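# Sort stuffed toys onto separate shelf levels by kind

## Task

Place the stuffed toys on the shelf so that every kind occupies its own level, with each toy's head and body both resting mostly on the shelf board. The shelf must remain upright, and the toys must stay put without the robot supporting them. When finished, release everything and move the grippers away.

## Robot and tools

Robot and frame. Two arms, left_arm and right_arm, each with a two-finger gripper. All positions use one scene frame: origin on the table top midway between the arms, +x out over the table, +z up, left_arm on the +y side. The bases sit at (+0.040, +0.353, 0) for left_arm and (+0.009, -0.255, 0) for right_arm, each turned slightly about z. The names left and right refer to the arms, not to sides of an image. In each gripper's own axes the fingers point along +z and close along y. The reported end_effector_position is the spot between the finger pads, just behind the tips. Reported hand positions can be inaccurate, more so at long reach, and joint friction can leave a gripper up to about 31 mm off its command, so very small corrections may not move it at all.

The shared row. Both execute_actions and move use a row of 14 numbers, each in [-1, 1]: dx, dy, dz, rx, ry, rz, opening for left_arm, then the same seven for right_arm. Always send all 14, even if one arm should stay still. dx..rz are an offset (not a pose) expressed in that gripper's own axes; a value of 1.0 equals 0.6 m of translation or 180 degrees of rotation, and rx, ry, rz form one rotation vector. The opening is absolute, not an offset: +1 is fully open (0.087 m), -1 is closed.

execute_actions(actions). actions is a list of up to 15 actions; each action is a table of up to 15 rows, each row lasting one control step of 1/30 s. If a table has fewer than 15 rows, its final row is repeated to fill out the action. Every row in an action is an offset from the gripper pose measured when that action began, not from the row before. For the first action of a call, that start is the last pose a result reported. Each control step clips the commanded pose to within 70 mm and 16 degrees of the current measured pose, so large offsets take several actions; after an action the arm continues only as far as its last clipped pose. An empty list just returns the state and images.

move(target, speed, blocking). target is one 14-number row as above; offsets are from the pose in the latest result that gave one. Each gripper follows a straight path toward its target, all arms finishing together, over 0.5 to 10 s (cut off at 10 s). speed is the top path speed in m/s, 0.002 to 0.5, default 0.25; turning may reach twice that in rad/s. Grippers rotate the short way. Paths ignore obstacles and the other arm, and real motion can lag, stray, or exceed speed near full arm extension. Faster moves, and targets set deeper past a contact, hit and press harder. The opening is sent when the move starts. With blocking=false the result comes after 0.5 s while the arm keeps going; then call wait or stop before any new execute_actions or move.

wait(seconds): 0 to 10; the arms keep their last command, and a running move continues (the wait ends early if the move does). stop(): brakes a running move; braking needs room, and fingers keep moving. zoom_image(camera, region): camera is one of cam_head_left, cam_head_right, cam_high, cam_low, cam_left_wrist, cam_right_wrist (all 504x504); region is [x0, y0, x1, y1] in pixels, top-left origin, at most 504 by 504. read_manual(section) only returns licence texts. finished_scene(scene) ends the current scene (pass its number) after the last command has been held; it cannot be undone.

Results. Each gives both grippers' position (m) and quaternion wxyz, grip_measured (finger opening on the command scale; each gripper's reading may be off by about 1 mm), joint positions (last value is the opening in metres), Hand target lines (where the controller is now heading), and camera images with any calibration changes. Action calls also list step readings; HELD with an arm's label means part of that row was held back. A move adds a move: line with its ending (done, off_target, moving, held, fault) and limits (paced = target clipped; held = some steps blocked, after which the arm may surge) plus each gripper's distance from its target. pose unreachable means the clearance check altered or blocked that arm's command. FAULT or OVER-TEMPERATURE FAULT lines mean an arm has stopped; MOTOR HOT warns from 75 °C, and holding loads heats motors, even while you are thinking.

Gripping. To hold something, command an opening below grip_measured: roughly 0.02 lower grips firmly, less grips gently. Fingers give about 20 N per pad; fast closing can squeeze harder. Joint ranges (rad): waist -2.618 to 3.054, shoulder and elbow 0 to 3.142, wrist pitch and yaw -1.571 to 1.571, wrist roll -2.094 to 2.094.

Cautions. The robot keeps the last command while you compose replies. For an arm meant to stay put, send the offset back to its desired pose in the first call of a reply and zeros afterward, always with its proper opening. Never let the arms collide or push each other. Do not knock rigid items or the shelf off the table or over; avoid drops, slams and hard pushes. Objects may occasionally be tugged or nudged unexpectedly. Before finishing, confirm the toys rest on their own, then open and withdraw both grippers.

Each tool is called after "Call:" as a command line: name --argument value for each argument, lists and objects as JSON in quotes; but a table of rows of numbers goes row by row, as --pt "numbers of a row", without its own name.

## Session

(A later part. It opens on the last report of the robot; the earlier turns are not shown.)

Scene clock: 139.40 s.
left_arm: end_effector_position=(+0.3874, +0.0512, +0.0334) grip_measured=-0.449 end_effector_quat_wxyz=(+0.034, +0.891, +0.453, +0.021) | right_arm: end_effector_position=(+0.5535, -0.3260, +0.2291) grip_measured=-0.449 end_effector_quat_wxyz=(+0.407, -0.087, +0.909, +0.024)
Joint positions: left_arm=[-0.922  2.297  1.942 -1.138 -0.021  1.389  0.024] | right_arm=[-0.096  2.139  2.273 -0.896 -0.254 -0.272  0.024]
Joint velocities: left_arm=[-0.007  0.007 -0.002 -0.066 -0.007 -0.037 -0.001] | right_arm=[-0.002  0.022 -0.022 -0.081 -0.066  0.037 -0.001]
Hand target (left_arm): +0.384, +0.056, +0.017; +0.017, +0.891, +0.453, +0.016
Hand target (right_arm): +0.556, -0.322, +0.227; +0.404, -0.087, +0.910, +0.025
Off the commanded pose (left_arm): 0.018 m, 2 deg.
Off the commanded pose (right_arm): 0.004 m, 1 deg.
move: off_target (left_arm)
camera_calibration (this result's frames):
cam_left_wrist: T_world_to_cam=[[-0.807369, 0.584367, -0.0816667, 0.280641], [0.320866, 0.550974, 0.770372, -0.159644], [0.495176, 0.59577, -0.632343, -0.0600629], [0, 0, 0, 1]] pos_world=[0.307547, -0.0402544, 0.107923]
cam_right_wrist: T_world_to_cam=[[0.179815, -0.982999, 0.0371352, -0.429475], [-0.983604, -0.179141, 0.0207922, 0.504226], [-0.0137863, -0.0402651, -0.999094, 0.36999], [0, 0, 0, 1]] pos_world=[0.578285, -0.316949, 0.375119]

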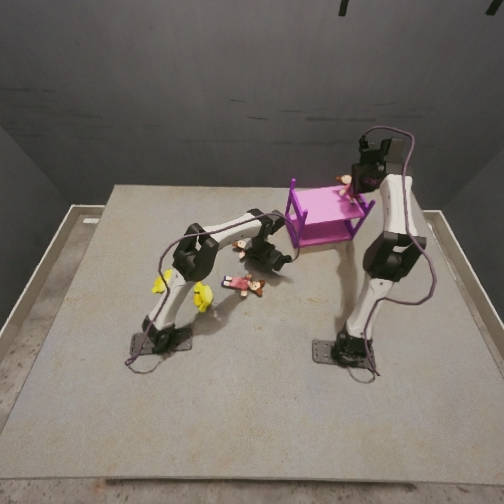

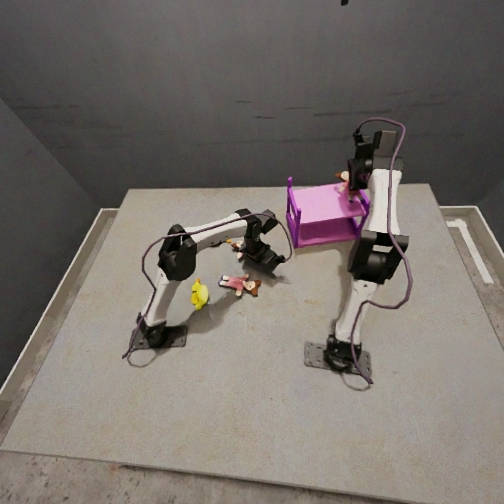

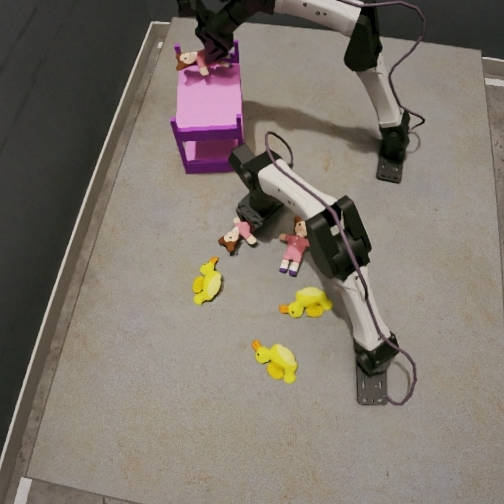

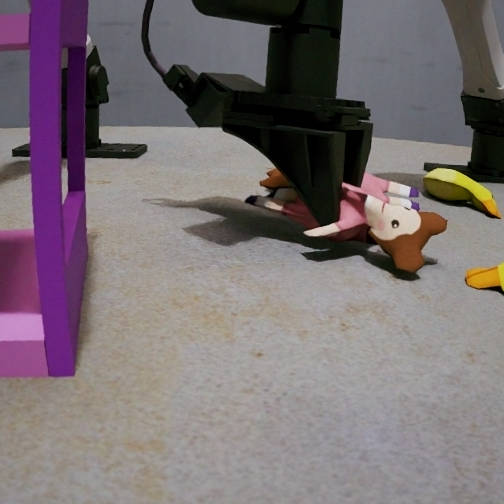

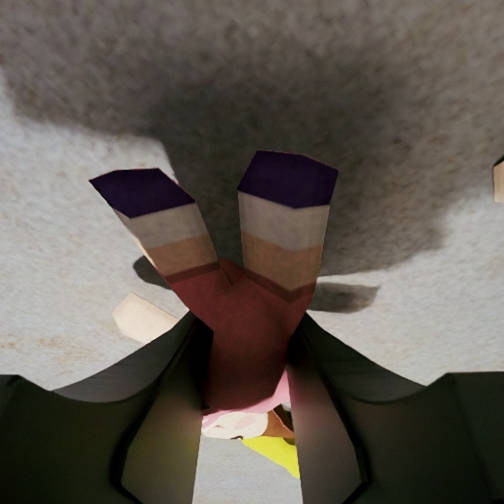

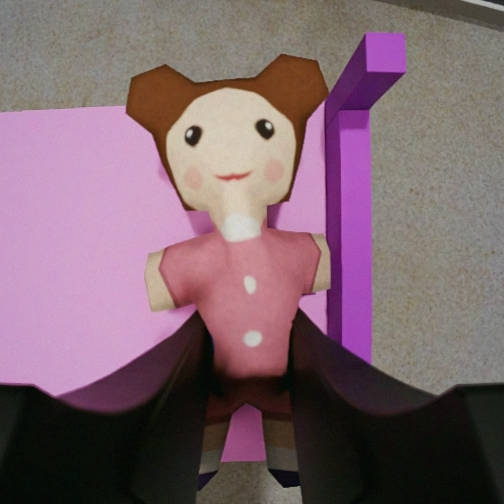

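Call:
move --target '[0,0,0.04,0,0,0,-0.45,0.065,0.013,0.04,0,0,0,-0.45]' --speed 0.1

Call:
execute_actions --actions '[[[0,0,0,0,0,0,-0.35,0,0,0,0,0,0,-0.35],[0,0,0,0,0,0,-0.25,0,0,0,0,0,0,-0.25],[0,0,0,0,0,0,-0.15,0,0,0,0,0,0,-0.15],[0,0,0,0,0,0,-0.05,0,0,0,0,0,0,-0.05],[0,0,0,0,0,0,0.05,0,0,0,0,0,0,0.05],[0,0,0,0,0,0,0.15,0,0,0,0,0,0,0.15],[0,0,0,0,0,0,0.3,0,0,0,0,0,0,0.25],[0,0,0,0,0,0,0.5,0,0,0,0,0,0,0.25]]]'

Scene clock: 145.40 s.
left_arm: end_effector_position=(+0.3930, +0.0453, +0.0270) grip_measured=-0.449 end_effector_quat_wxyz=(+0.052, +0.890, +0.453, +0.026) | right_arm: end_effector_position=(+0.5470, -0.3251, +0.1891) grip_measured=-0.449 end_effector_quat_wxyz=(+0.411, -0.087, +0.907, +0.022)
Joint positions: left_arm=[-0.922  2.297  1.914 -1.073 -0.021  1.389  0.024] | right_arm=[-0.096  2.038  1.947 -0.661 -0.252 -0.272  0.024]
Joint velocities: left_arm=[-0.007  0.007  0.007  0.037 -0.007 -0.007  0.   ] | right_arm=[-0.007  0.002 -0.002  0.022 -0.095 -0.037 -0.001]
Hand target (left_arm): +0.389, +0.050, +0.010; +0.034, +0.891, +0.453, +0.021
Hand target (right_arm): +0.544, -0.321, +0.185; +0.407, -0.087, +0.909, +0.024
Off the commanded pose (left_arm): 0.019 m, 2 deg.
Off the commanded pose (right_arm): 0.007 m, 1 deg.
move: off_target (left_arm)
camera_calibration (this result's frames):
cam_left_wrist: T_world_to_cam=[[-0.804861, 0.58172, -0.117475, 0.288216], [0.301547, 0.57136, 0.763293, -0.146341], [0.511144, 0.578921, -0.635282, -0.068832], [0, 0, 0, 1]] pos_world=[0.311286, -0.0441998, 0.101831]
cam_right_wrist: T_world_to_cam=[[0.17783, -0.983179, 0.0416522, -0.425757], [-0.984051, -0.17748, 0.0120078, 0.501338], [-0.00441344, -0.0431232, -0.99906, 0.32385], [0, 0, 0, 1]] pos_world=[0.570484, -0.315652, 0.33526]

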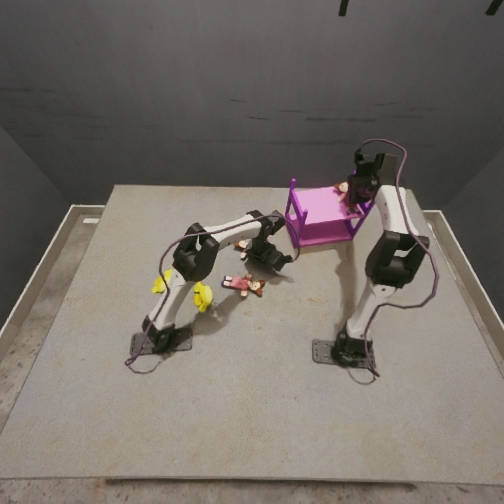

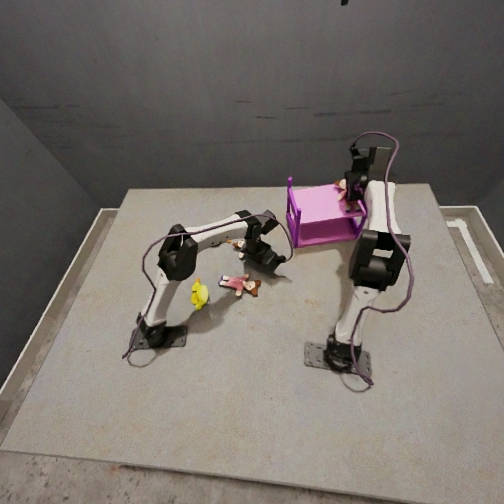

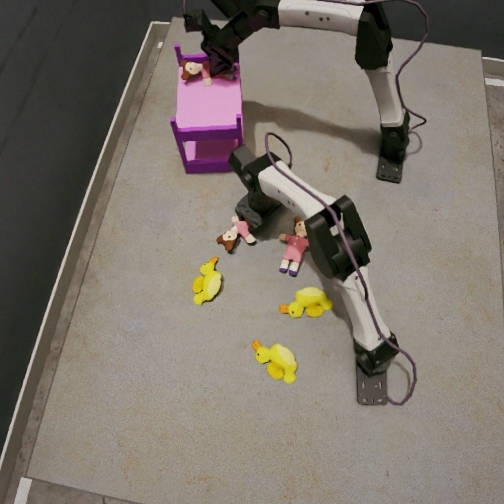

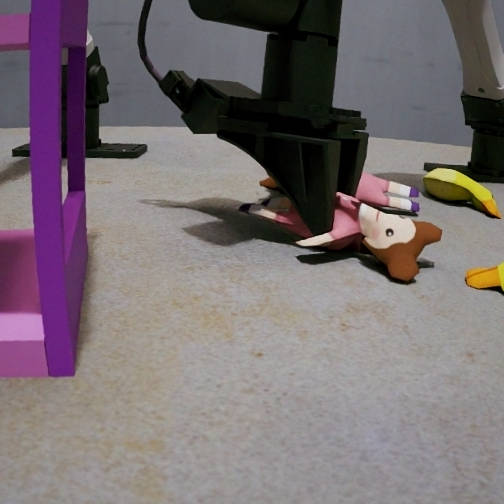

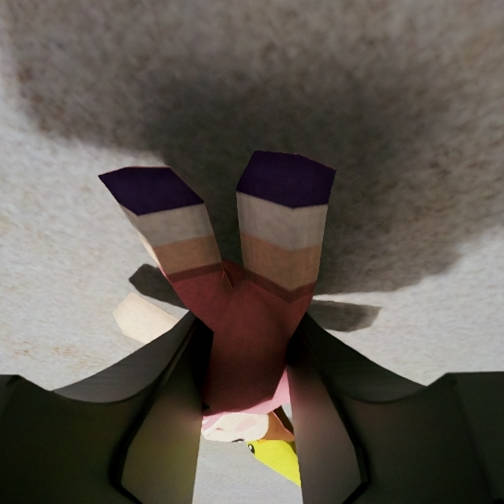

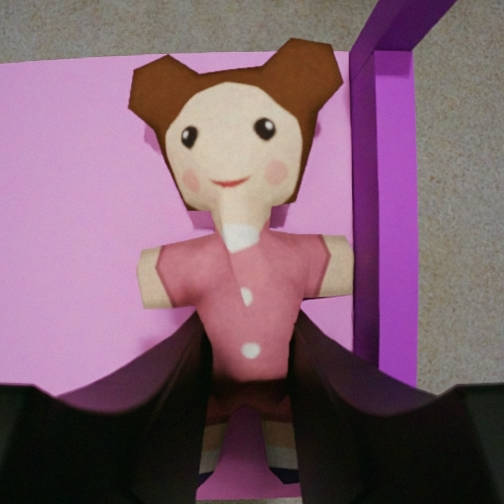

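Scene clock: 145.90 s.
left_arm: end_effector_position=(+0.3930, +0.0453, +0.0270) grip_measured=+0.500 end_effector_quat_wxyz=(+0.052, +0.890, +0.453, +0.026) | right_arm: end_effector_position=(+0.5475, -0.3227, +0.1895) grip_measured=+0.250 end_effector_quat_wxyz=(+0.412, -0.090, +0.906, +0.026)
Joint positions: left_arm=[-0.922  2.297  1.914 -1.073 -0.021  1.389  0.066] | right_arm=[-0.095  2.038  1.947 -0.66  -0.262 -0.271  0.055]
Joint velocities: left_arm=[-0.017 -0.002 -0.012 -0.022  0.081  0.051 -0.001] | right_arm=[-0.007  0.002 -0.012 -0.037  0.095 -0.022  0.   ]
Hand target (left_arm): +0.393, +0.045, +0.027; +0.052, +0.890, +0.453, +0.026
Hand target (right_arm): +0.547, -0.325, +0.189; +0.411, -0.088, +0.907, +0.022
Off the commanded pose (left_arm): 0.000 m, 0 deg.
Off the commanded pose (right_arm): 0.002 m, 1 deg.
Step readings (end_effector_position):
0: left_arm (+0.3930, +0.0453, +0.0270) | right_arm (+0.5470, -0.3251, +0.1891)
1: left_arm (+0.3930, +0.0453, +0.0270) | right_arm (+0.5470, -0.3251, +0.1891)
2: left_arm (+0.3930, +0.0453, +0.0270) | right_arm (+0.5470, -0.3250, +0.1891)
4: left_arm (+0.3930, +0.0453, +0.0270) | right_arm (+0.5471, -0.3235, +0.1892)
8: left_arm (+0.3930, +0.0453, +0.0270) | right_arm (+0.5475, -0.3227, +0.1895)
15: end_effector_position above
camera_calibration (this result's frames):
cam_left_wrist: T_world_to_cam=[[-0.804861, 0.58172, -0.117475, 0.288216], [0.301547, 0.57136, 0.763293, -0.146341], [0.511144, 0.578921, -0.635282, -0.068832], [0, 0, 0, 1]] pos_world=[0.311286, -0.0441998, 0.101831]
cam_right_wrist: T_world_to_cam=[[0.185556, -0.98197, 0.0361042, -0.426313], [-0.982633, -0.185376, 0.00831075, 0.499594], [-0.00146806, -0.0370192, -0.999313, 0.324804], [0, 0, 0, 1]] pos_world=[0.5705, -0.31399, 0.33582]

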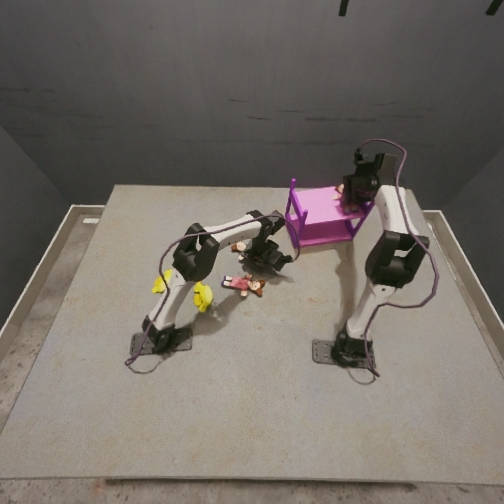

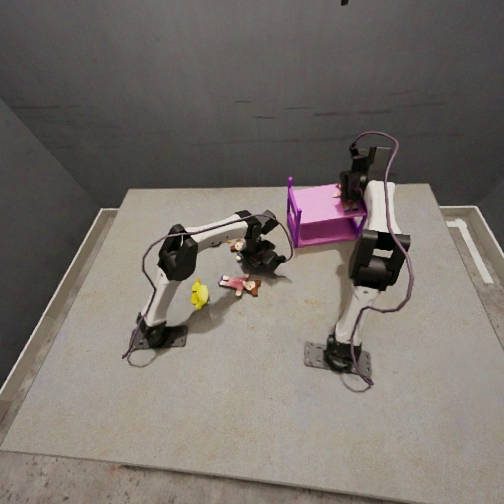

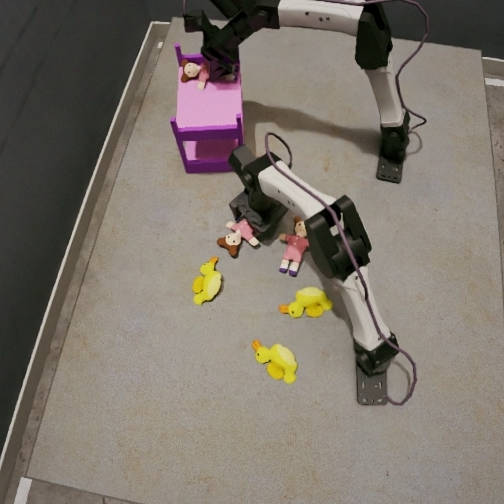

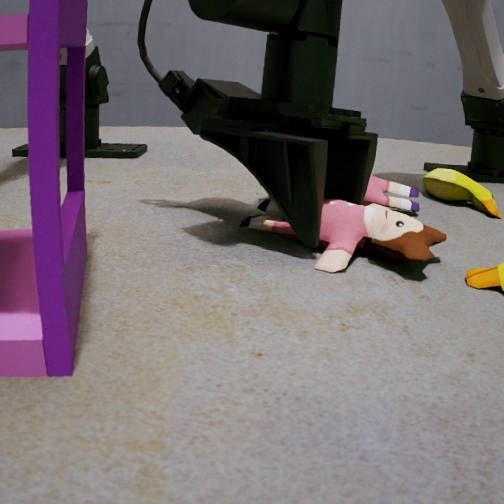

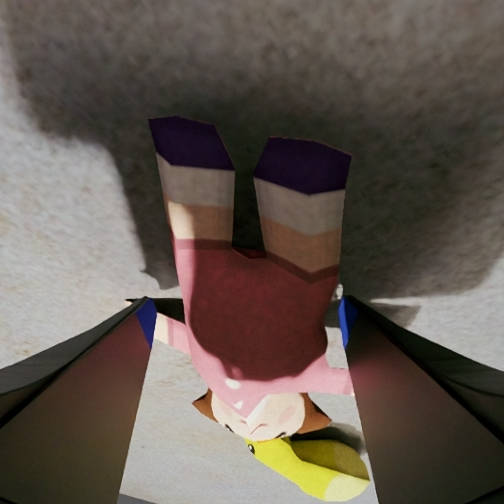

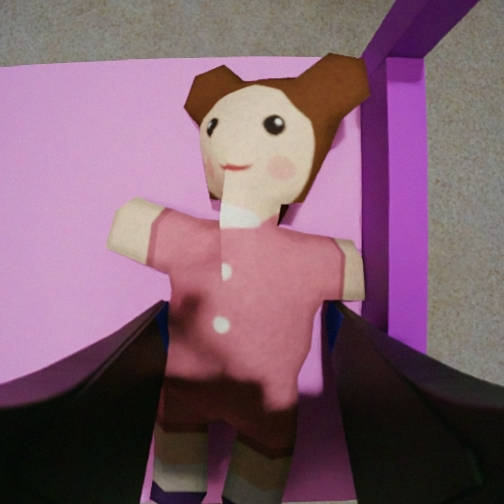

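Call:
move --target '[0,0,-0.12,0,0,0,0.6,-0.048,0.02,-0.108,0,0,0,0.25]' --speed 0.2

Scene clock: 153.37 s.
left_arm: end_effector_position=(+0.3876, +0.0510, +0.1006) grip_measured=+0.600 end_effector_quat_wxyz=(+0.058, +0.889, +0.453, +0.028) | right_arm: end_effector_position=(+0.5180, -0.3170, +0.2517) grip_measured=+0.250 end_effector_quat_wxyz=(+0.415, -0.090, +0.905, +0.026)
Joint positions: left_arm=[-0.922  2.237  2.104 -1.31  -0.021  1.389  0.07 ] | right_arm=[-0.095  1.968  2.098 -0.876 -0.262 -0.271  0.055]
Joint velocities: left_arm=[-0.007 -0.027 -0.002  0.007 -0.007  0.066 -0.   ] | right_arm=[-0.002  0.012 -0.017 -0.081  0.007 -0.037  0.   ]
Hand target (left_arm): +0.386, +0.051, +0.098; +0.052, +0.890, +0.453, +0.026
Hand target (right_arm): +0.516, -0.316, +0.254; +0.412, -0.090, +0.906, +0.026
Off the commanded pose (left_arm): 0.003 m, 1 deg.
Off the commanded pose (right_arm): 0.004 m, 0 deg.
move: done
camera_calibration (this result's frames):
cam_left_wrist: T_world_to_cam=[[-0.803722, 0.580519, -0.130494, 0.290141], [0.29455, 0.578744, 0.760457, -0.201533], [0.516982, 0.57276, -0.636141, -0.0244685], [0, 0, 0, 1]] pos_world=[0.305204, -0.0377819, 0.175553]
cam_right_wrist: T_world_to_cam=[[0.18565, -0.981893, 0.0376787, -0.417912], [-0.98261, -0.185647, 0.0036011, 0.472211], [0.00345903, -0.037692, -0.999283, 0.384367], [0, 0, 0, 1]] pos_world=[0.540255, -0.308193, 0.398138]

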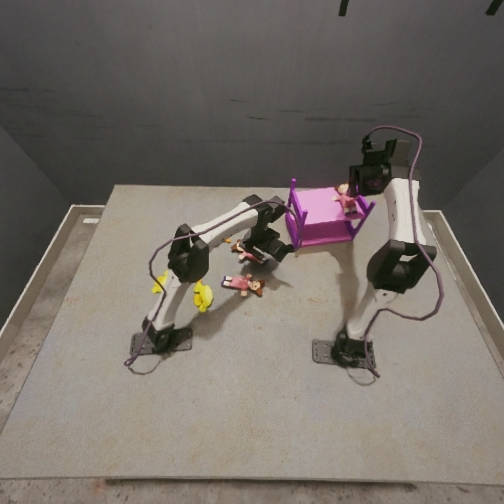

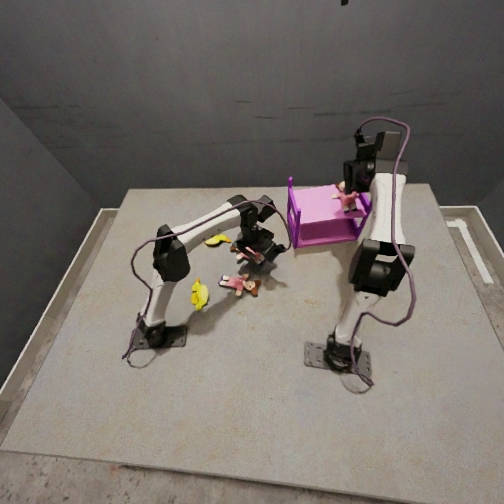

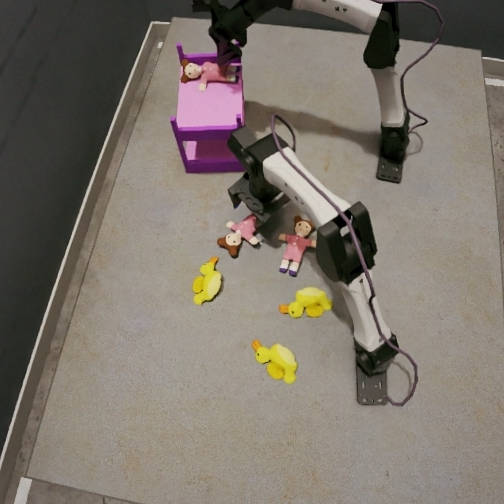

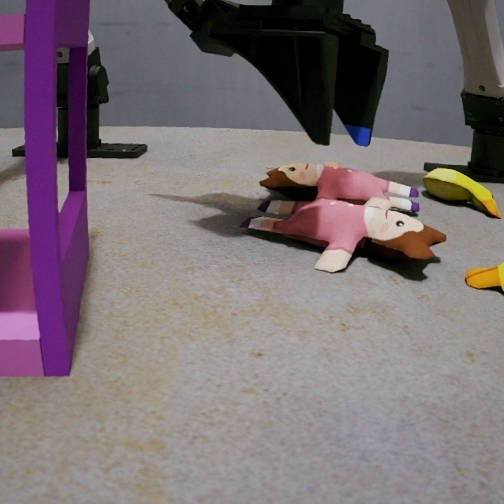

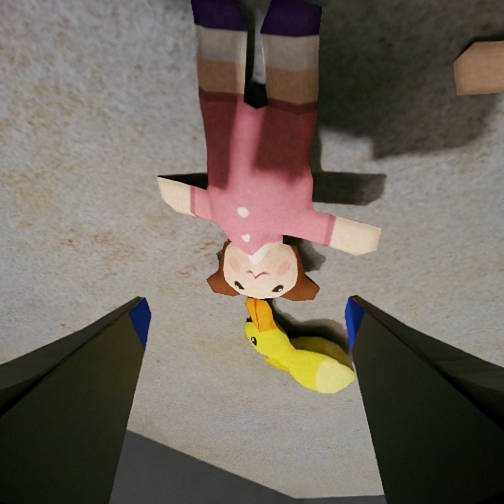

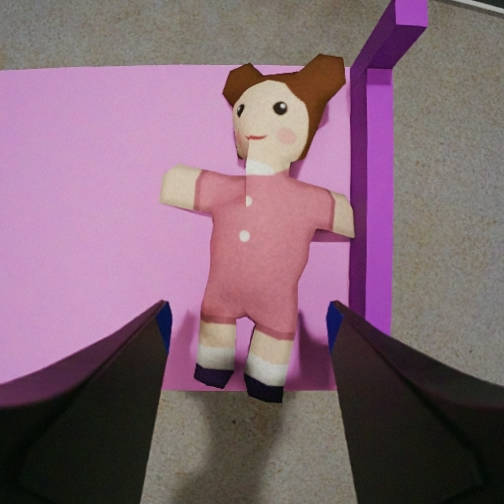

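Call:
move --target '[0.297,-0.501,-0.1,0.03,0.035,-0.538,0.8,0.12,0.374,-0.18,-0.175,0.045,-0.166,0.25]' --speed 0.4

Scene clock: 163.53 s.
left_arm: end_effector_position=(+0.2589, +0.3761, +0.1255) grip_measured=+0.800 end_effector_quat_wxyz=(+0.013, +0.258, +0.966, +0.012) | right_arm: end_effector_position=(+0.3610, -0.1221, +0.2670) grip_measured=+0.250 end_effector_quat_wxyz=(+0.315, -0.420, +0.838, +0.153)
Joint positions: left_arm=[-0.112  1.476  1.233 -1.297 -0.017  0.52   0.079] | right_arm=[ 0.314  1.649  1.868 -1.202 -0.433 -0.575  0.055]
Joint velocities: left_arm=[ 0.002 -0.002 -0.002 -0.007  0.022  0.037 -0.   ] | right_arm=[ 0.002 -0.007  0.007 -0.022  0.022  0.007 -0.001]
Hand target (left_arm): +0.248, +0.377, +0.122; -0.001, +0.251, +0.968, +0.007
Hand target (right_arm): +0.350, -0.120, +0.266; +0.307, -0.427, +0.836, +0.157
Off the commanded pose (left_arm): 0.014 m, 2 deg.
Off the commanded pose (right_arm): 0.012 m, 1 deg.
move: off_target (left_arm, right_arm)
camera_calibration (this result's frames):
cam_left_wrist: T_world_to_cam=[[-0.494934, -0.868355, -0.0316157, 0.453734], [-0.579399, 0.302685, 0.756755, -0.0401728], [-0.647563, 0.392862, -0.652933, 0.243059], [0, 0, 0, 1]] pos_world=[0.358688, 0.310674, 0.203447]
cam_right_wrist: T_world_to_cam=[[0.800563, -0.598975, 0.0180803, -0.367984], [-0.594849, -0.790676, 0.144864, 0.102498], [-0.0724743, -0.126728, -0.989286, 0.421395], [0, 0, 0, 1]] pos_world=[0.386105, -0.0859684, 0.408685]

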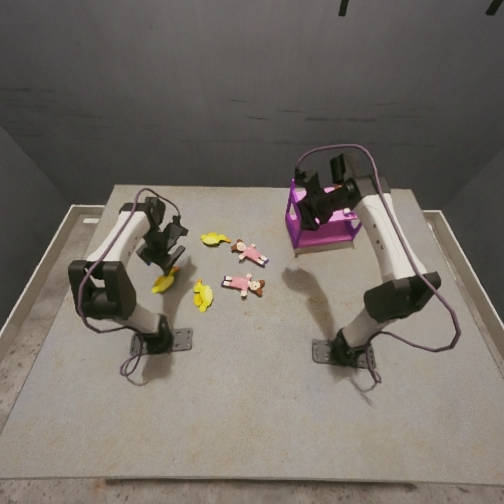

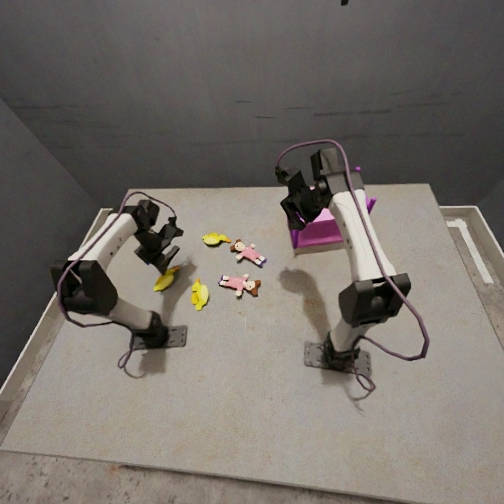

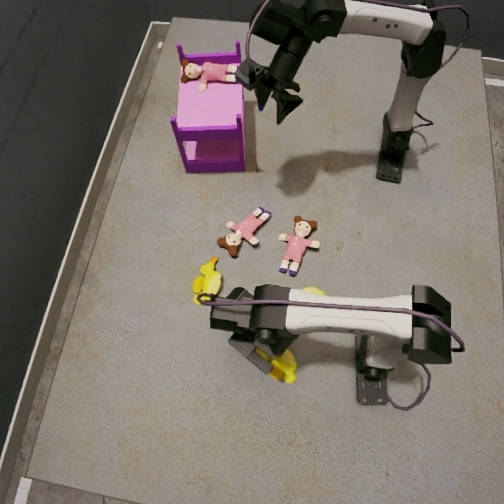

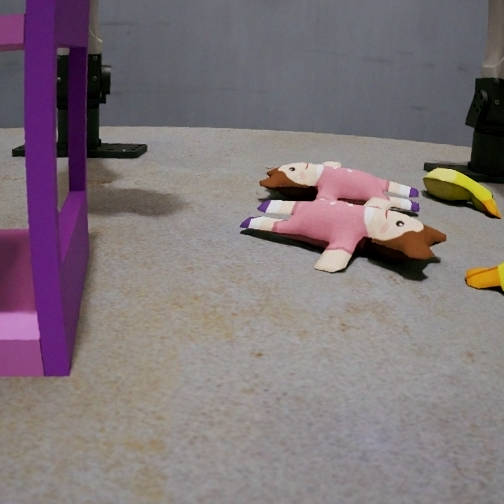

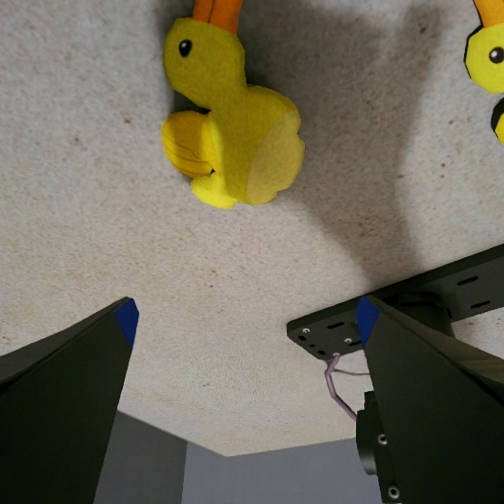

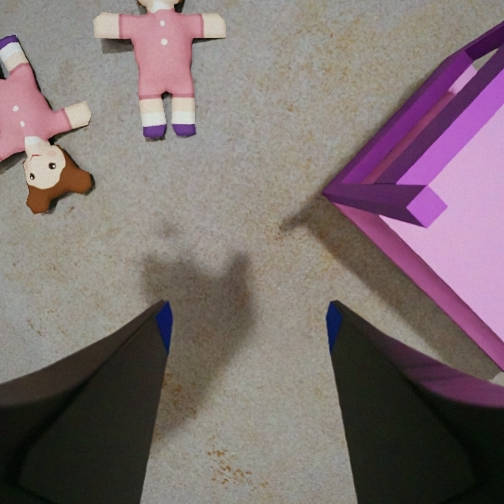

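Call:
move --target '[0,0,0.195,0,0,0,1,0.005,0.118,0.408,0,0,0,0.7]' --speed 0.25

Scene clock: 170.67 s.
left_arm: end_effector_position=(+0.2710, +0.3760, +0.0172) grip_measured=+0.991 end_effector_quat_wxyz=(+0.029, +0.258, +0.966, +0.016) | right_arm: end_effector_position=(+0.3991, +0.0476, +0.0879) grip_measured=+0.700 end_effector_quat_wxyz=(+0.320, -0.419, +0.835, +0.157)
Joint positions: left_arm=[-0.112  1.585  0.896 -0.819 -0.017  0.52   0.087] | right_arm=[ 0.701  1.948  1.484 -0.402 -0.208 -0.247  0.074]
Joint velocities: left_arm=[-0.007  0.002  0.017 -0.007  0.066 -0.022  0.001] | right_arm=[ 0.002 -0.007  0.007  0.051  0.007  0.037 -0.001]
Hand target (left_arm): +0.263, +0.377, +0.009; +0.013, +0.258, +0.966, +0.012
Hand target (right_arm): +0.398, +0.050, +0.081; +0.317, -0.418, +0.837, +0.156
Off the commanded pose (left_arm): 0.012 m, 2 deg.
Off the commanded pose (right_arm): 0.009 m, 1 deg.
move: off_target (left_arm)
camera_calibration (this result's frames):
cam_left_wrist: T_world_to_cam=[[-0.4933, -0.868547, -0.0477575, 0.456185], [-0.604029, 0.302523, 0.737312, 0.0559412], [-0.625942, 0.392563, -0.673862, 0.174788], [0, 0, 0, 1]] pos_world=[0.368233, 0.31068, 0.0983229]
cam_right_wrist: T_world_to_cam=[[0.802329, -0.596685, 0.0153379, -0.294098], [-0.593295, -0.794432, 0.12992, 0.286179], [-0.0653365, -0.113339, -0.991406, 0.265188], [0, 0, 0, 1]] pos_world=[0.423078, 0.0819219, 0.23024]

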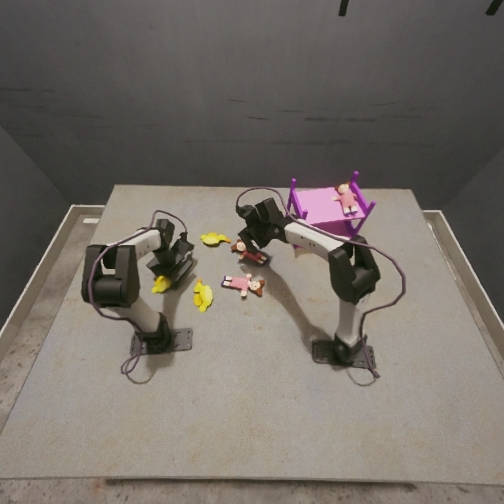

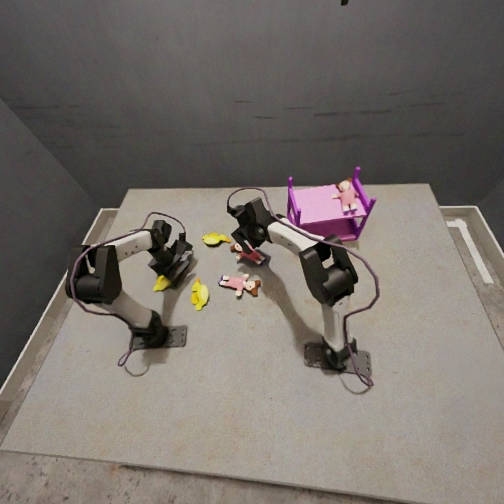

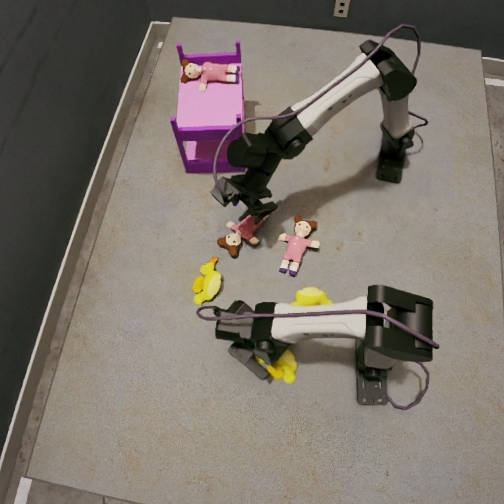

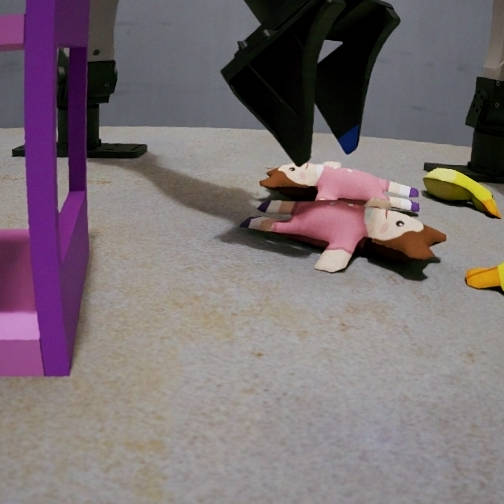

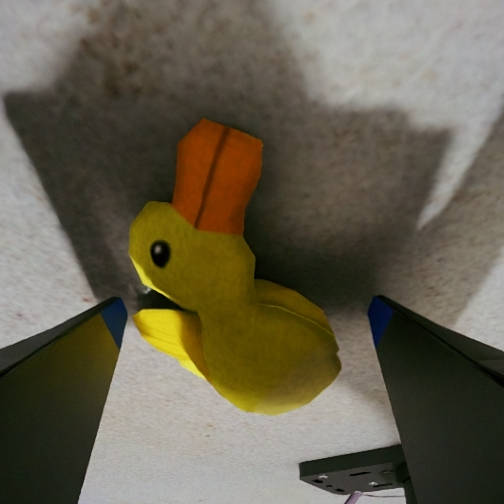

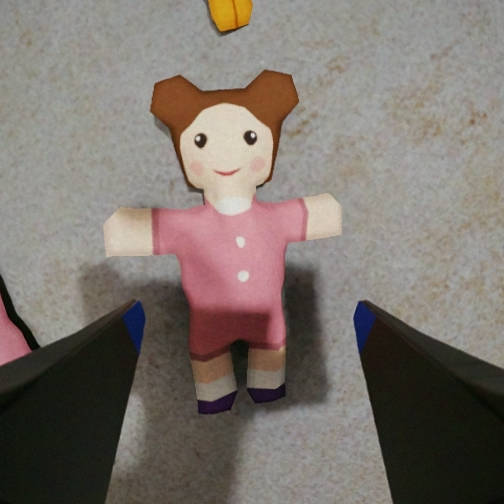

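Call:
move --target '[0.04,0.01,0,0,0,0,1,0.096,0.012,0.094,0,0,0,0.7]' --speed 0.15

Call:
execute_actions --actions '[[[0,0,0.01,0,0,0,0.8,0.01,0,0.01,0,0,0,0.6],[0,0,0.01,0,0,0,0.65,0.01,0,0.01,0,0,0,0.5],[0,0,0.01,0,0,0,0.5,0.01,0,0.01,0,0,0,0.4],[0,0,0.01,0,0,0,0.4,0.01,0,0.01,0,0,0,0.3],[0,0,0.01,0,0,0,0.3,0.01,0,0.01,0,0,0,0.2],[0,0,0.01,0,0,0,0.2,0.01,0,0.01,0,0,0,0.1],[0,0,0.01,0,0,0,0.1,0.01,0,0.01,0,0,0,0],[0,0,0.01,0,0,0,0,0.01,0,0.01,0,0,0,-0.07],[0,0,0.01,0,0,0,-0.1,0.01,0,0.01,0,0,0,-0.14],[0,0,0.01,0,0,0,-0.17,0.01,0,0.01,0,0,0,-0.21],[0,0,0.01,0,0,0,-0.24,0.01,0,0.01,0,0,0,-0.28],[0,0,0.01,0,0,0,-0.31,0.01,0,0.01,0,0,0,-0.35],[0,0,0.01,0,0,0,-0.4,0.01,0,0.01,0,0,0,-0.42]]]'

Scene clock: 179.93 s.
left_arm: end_effector_position=(+0.2615, +0.3926, +0.0193) grip_measured=+0.991 end_effector_quat_wxyz=(+0.034, +0.257, +0.966, +0.020) | right_arm: end_effector_position=(+0.3979, +0.0468, +0.0247) grip_measured=+0.700 end_effector_quat_wxyz=(+0.336, -0.417, +0.829, +0.160)
Joint positions: left_arm=[-0.048  1.535  0.856 -0.815 -0.017  0.584  0.087] | right_arm=[ 0.702  2.006  1.28  -0.105 -0.206 -0.243  0.074]
Joint velocities: left_arm=[ 0.002 -0.012  0.012 -0.037 -0.037 -0.007  0.001] | right_arm=[-0.012 -0.012 -0.007 -0.007  0.037  0.022  0.   ]
Hand target (left_arm): +0.253, +0.393, +0.016; +0.028, +0.258, +0.966, +0.017
Hand target (right_arm): +0.389, +0.048, +0.008; +0.320, -0.419, +0.835, +0.158
Off the commanded pose (left_arm): 0.009 m, 1 deg.
Off the commanded pose (right_arm): 0.019 m, 2 deg.
move: off_target (right_arm)
camera_calibration (this result's frames):
cam_left_wrist: T_world_to_cam=[[-0.491854, -0.868749, -0.0579282, 0.465907], [-0.613203, 0.298404, 0.731394, 0.0477313], [-0.618111, 0.395261, -0.67949, 0.160707], [0, 0, 0, 1]] pos_world=[0.357762, 0.326991, 0.101278]
cam_right_wrist: T_world_to_cam=[[0.799575, -0.600042, 0.0250642, -0.291645], [-0.599321, -0.794538, 0.097588, 0.296213], [-0.0386425, -0.0930505, -0.994911, 0.190906], [0, 0, 0, 1]] pos_world=[0.418096, 0.0781169, 0.168338]

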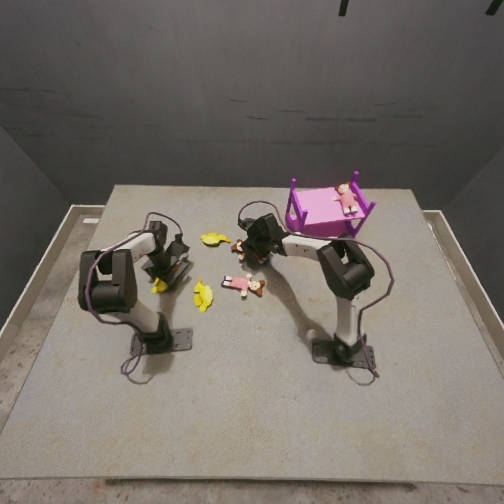

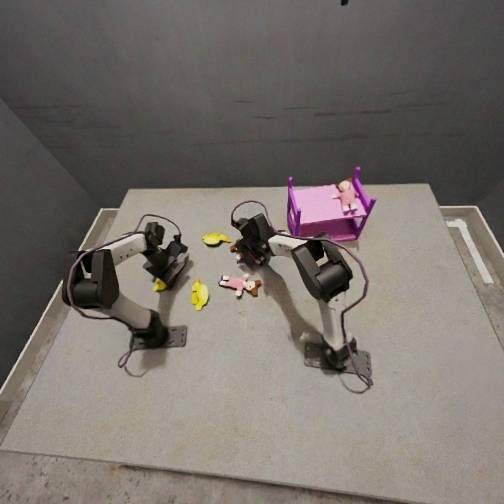

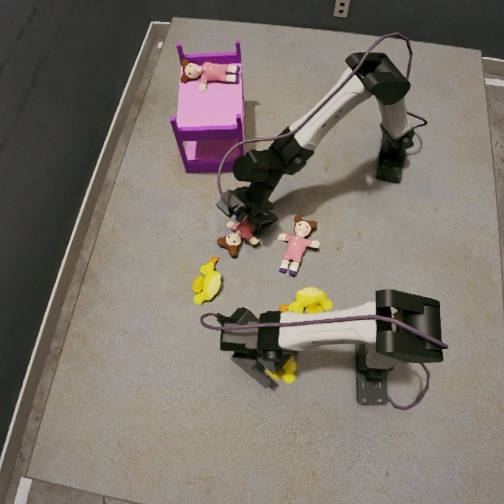

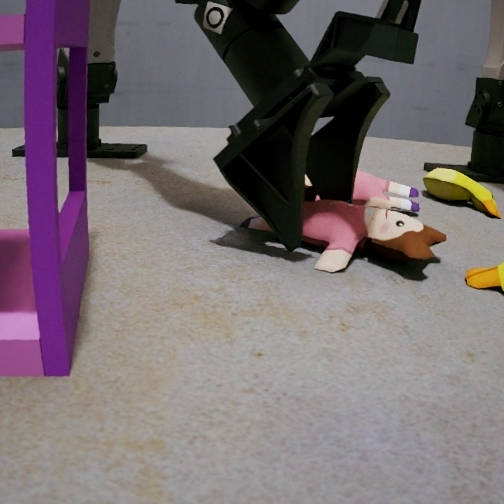

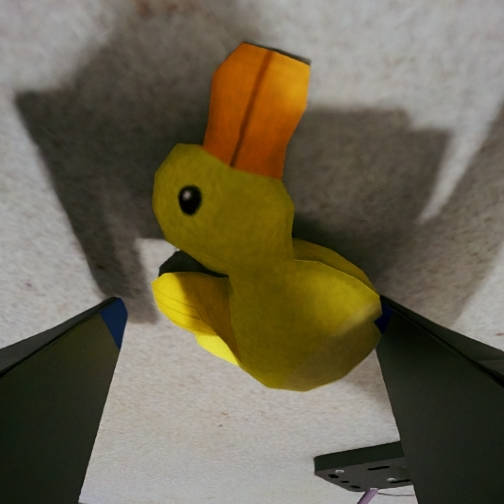

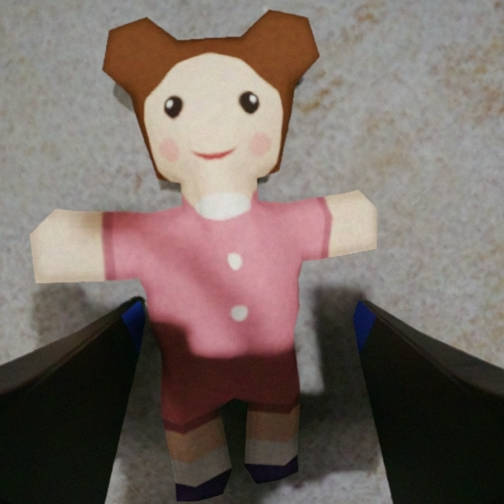

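Scene clock: 180.43 s.
left_arm: end_effector_position=(+0.2664, +0.3931, +0.0190) grip_measured=-0.396 end_effector_quat_wxyz=(+0.043, +0.257, +0.965, +0.024) | right_arm: end_effector_position=(+0.4024, +0.0500, +0.0285) grip_measured=-0.417 end_effector_quat_wxyz=(+0.348, -0.416, +0.824, +0.161)
Joint positions: left_arm=[-0.048  1.535  0.856 -0.796 -0.018  0.584  0.026] | right_arm=[ 0.702  2.006  1.28  -0.079 -0.206 -0.243  0.025]
Joint velocities: left_arm=[ 0.002  0.007 -0.007 -0.154  0.007  0.081 -0.004] | right_arm=[ 0.007 -0.007  0.007 -0.007  0.022  0.022 -0.004]
Hand target (left_arm): +0.262, +0.393, +0.013; +0.034, +0.257, +0.966, +0.020
Hand target (right_arm): +0.398, +0.046, +0.016; +0.336, -0.417, +0.830, +0.159
Off the commanded pose (left_arm): 0.007 m, 1 deg.
Off the commanded pose (right_arm): 0.013 m, 2 deg.
Step readings (end_effector_position):
0: left_arm (+0.2615, +0.3926, +0.0193) | right_arm (+0.3979, +0.0468, +0.0247)
1: left_arm (+0.2620, +0.3927, +0.0192) | right_arm (+0.3983, +0.0471, +0.0250)
2: left_arm (+0.2627, +0.3927, +0.0192) | right_arm (+0.3988, +0.0474, +0.0255)
4: left_arm (+0.2640, +0.3928, +0.0191) | right_arm (+0.3998, +0.0481, +0.0263)
8: left_arm (+0.2653, +0.3929, +0.0191) | right_arm (+0.4008, +0.0488, +0.0271)
15: end_effector_position above
camera_calibration (this result's frames):
cam_left_wrist: T_world_to_cam=[[-0.490535, -0.868647, -0.0694746, 0.468552], [-0.627273, 0.296635, 0.720094, 0.0553842], [-0.604899, 0.396811, -0.69039, 0.159439], [0, 0, 0, 1]] pos_world=[0.361027, 0.32731, 0.102746]
cam_right_wrist: T_world_to_cam=[[0.799099, -0.600285, 0.0331598, -0.293445], [-0.600961, -0.796009, 0.0722138, 0.302584], [-0.0169533, -0.0776337, -0.996838, 0.185662], [0, 0, 0, 1]] pos_world=[0.41948, 0.0791231, 0.172955]

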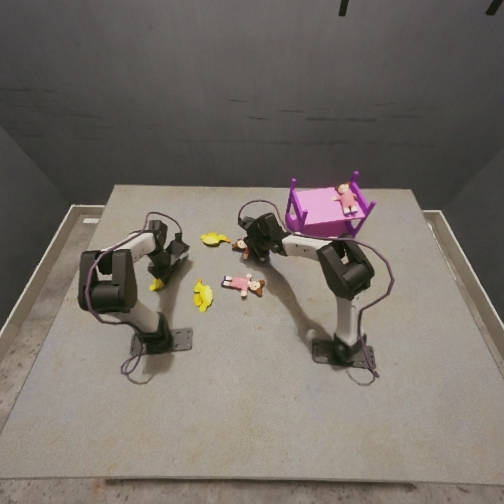

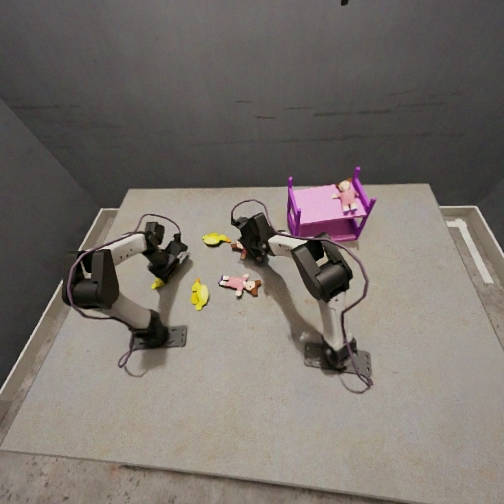

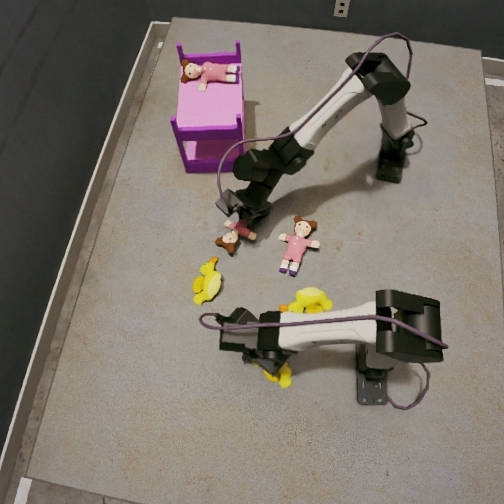

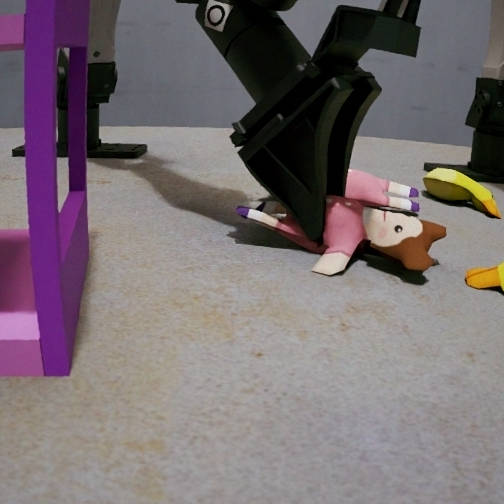

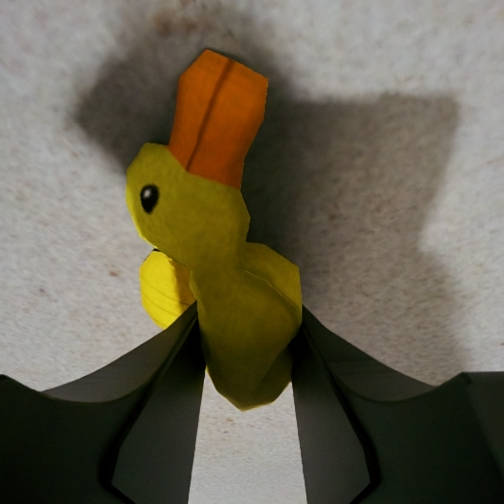

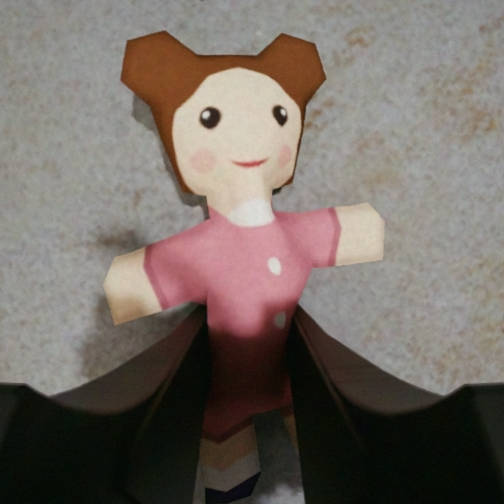

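Call:
move --target '[-0.05,0,-0.17,0,0.02,-0.3,-0.45,0.029,-0.135,-0.603,0.167,-0.023,0.163,-0.5]' --speed 0.3

Scene clock: 192.97 s.
left_arm: end_effector_position=(+0.2812, +0.3739, +0.1225) grip_measured=-0.450 end_effector_quat_wxyz=(+0.028, -0.202, +0.979, +0.008) | right_arm: end_effector_position=(+0.3060, -0.2105, +0.2661) grip_measured=-0.500 end_effector_quat_wxyz=(+0.407, -0.091, +0.908, +0.036)
Joint positions: left_arm=[ 0.011  1.555  1.301 -1.262 -0.02  -0.285  0.024] | right_arm=[ 0.227  1.156  1.36  -0.932 -0.041 -0.049  0.022]
Joint velocities: left_arm=[ 0.007  0.002 -0.032 -0.11  -0.095 -0.051 -0.   ] | right_arm=[-0.022  0.007 -0.007 -0.037 -0.022  0.051 -0.   ]
Hand target (left_arm): +0.282, +0.376, +0.123; +0.020, -0.210, +0.977, +0.010
Hand target (right_arm): +0.304, -0.214, +0.276; +0.418, -0.088, +0.903, +0.036
Off the commanded pose (left_arm): 0.002 m, 1 deg.
Off the commanded pose (right_arm): 0.009 m, 2 deg.
move: done
camera_calibration (this result's frames):
cam_left_wrist: T_world_to_cam=[[0.398854, -0.917, -0.00515321, 0.22645], [-0.625061, -0.275977, 0.730161, 0.208156], [-0.67098, -0.288006, -0.683256, 0.521229], [0, 0, 0, 1]] pos_world=[0.389524, 0.415218, 0.205312]
cam_right_wrist: T_world_to_cam=[[0.196485, -0.980327, 0.0187842, -0.272445], [-0.980414, -0.196167, 0.01753, 0.276997], [-0.0135003, -0.0218607, -0.99967, 0.412153], [0, 0, 0, 1]] pos_world=[0.330668, -0.203738, 0.412278]

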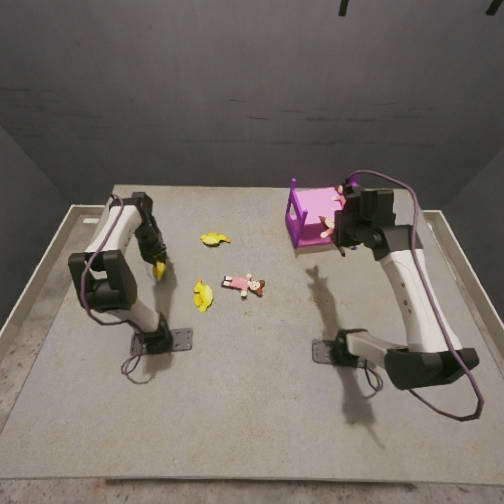

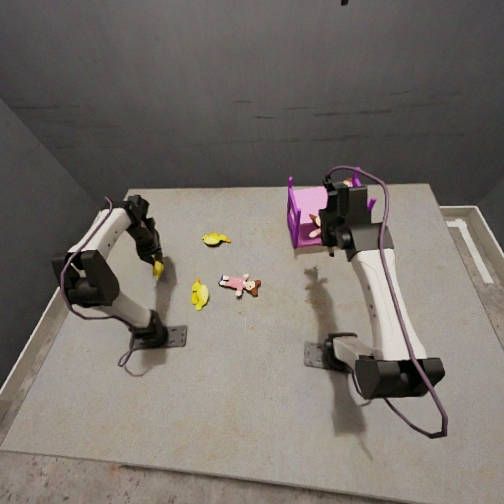

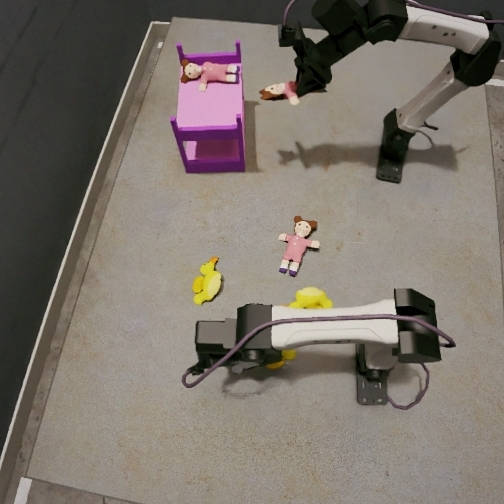

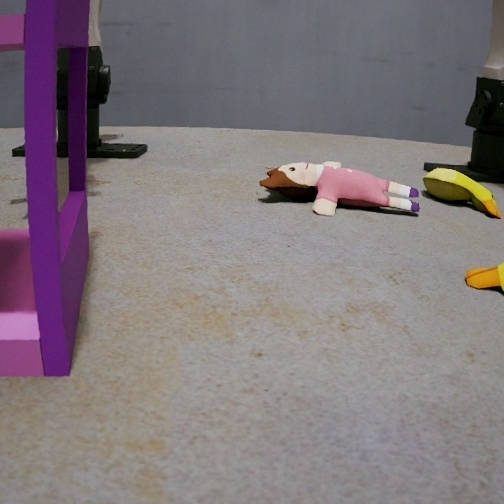

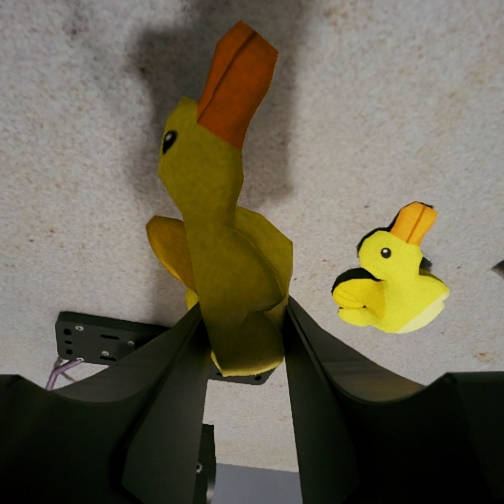

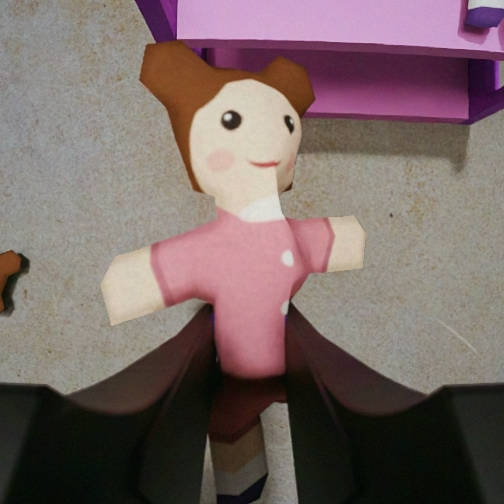

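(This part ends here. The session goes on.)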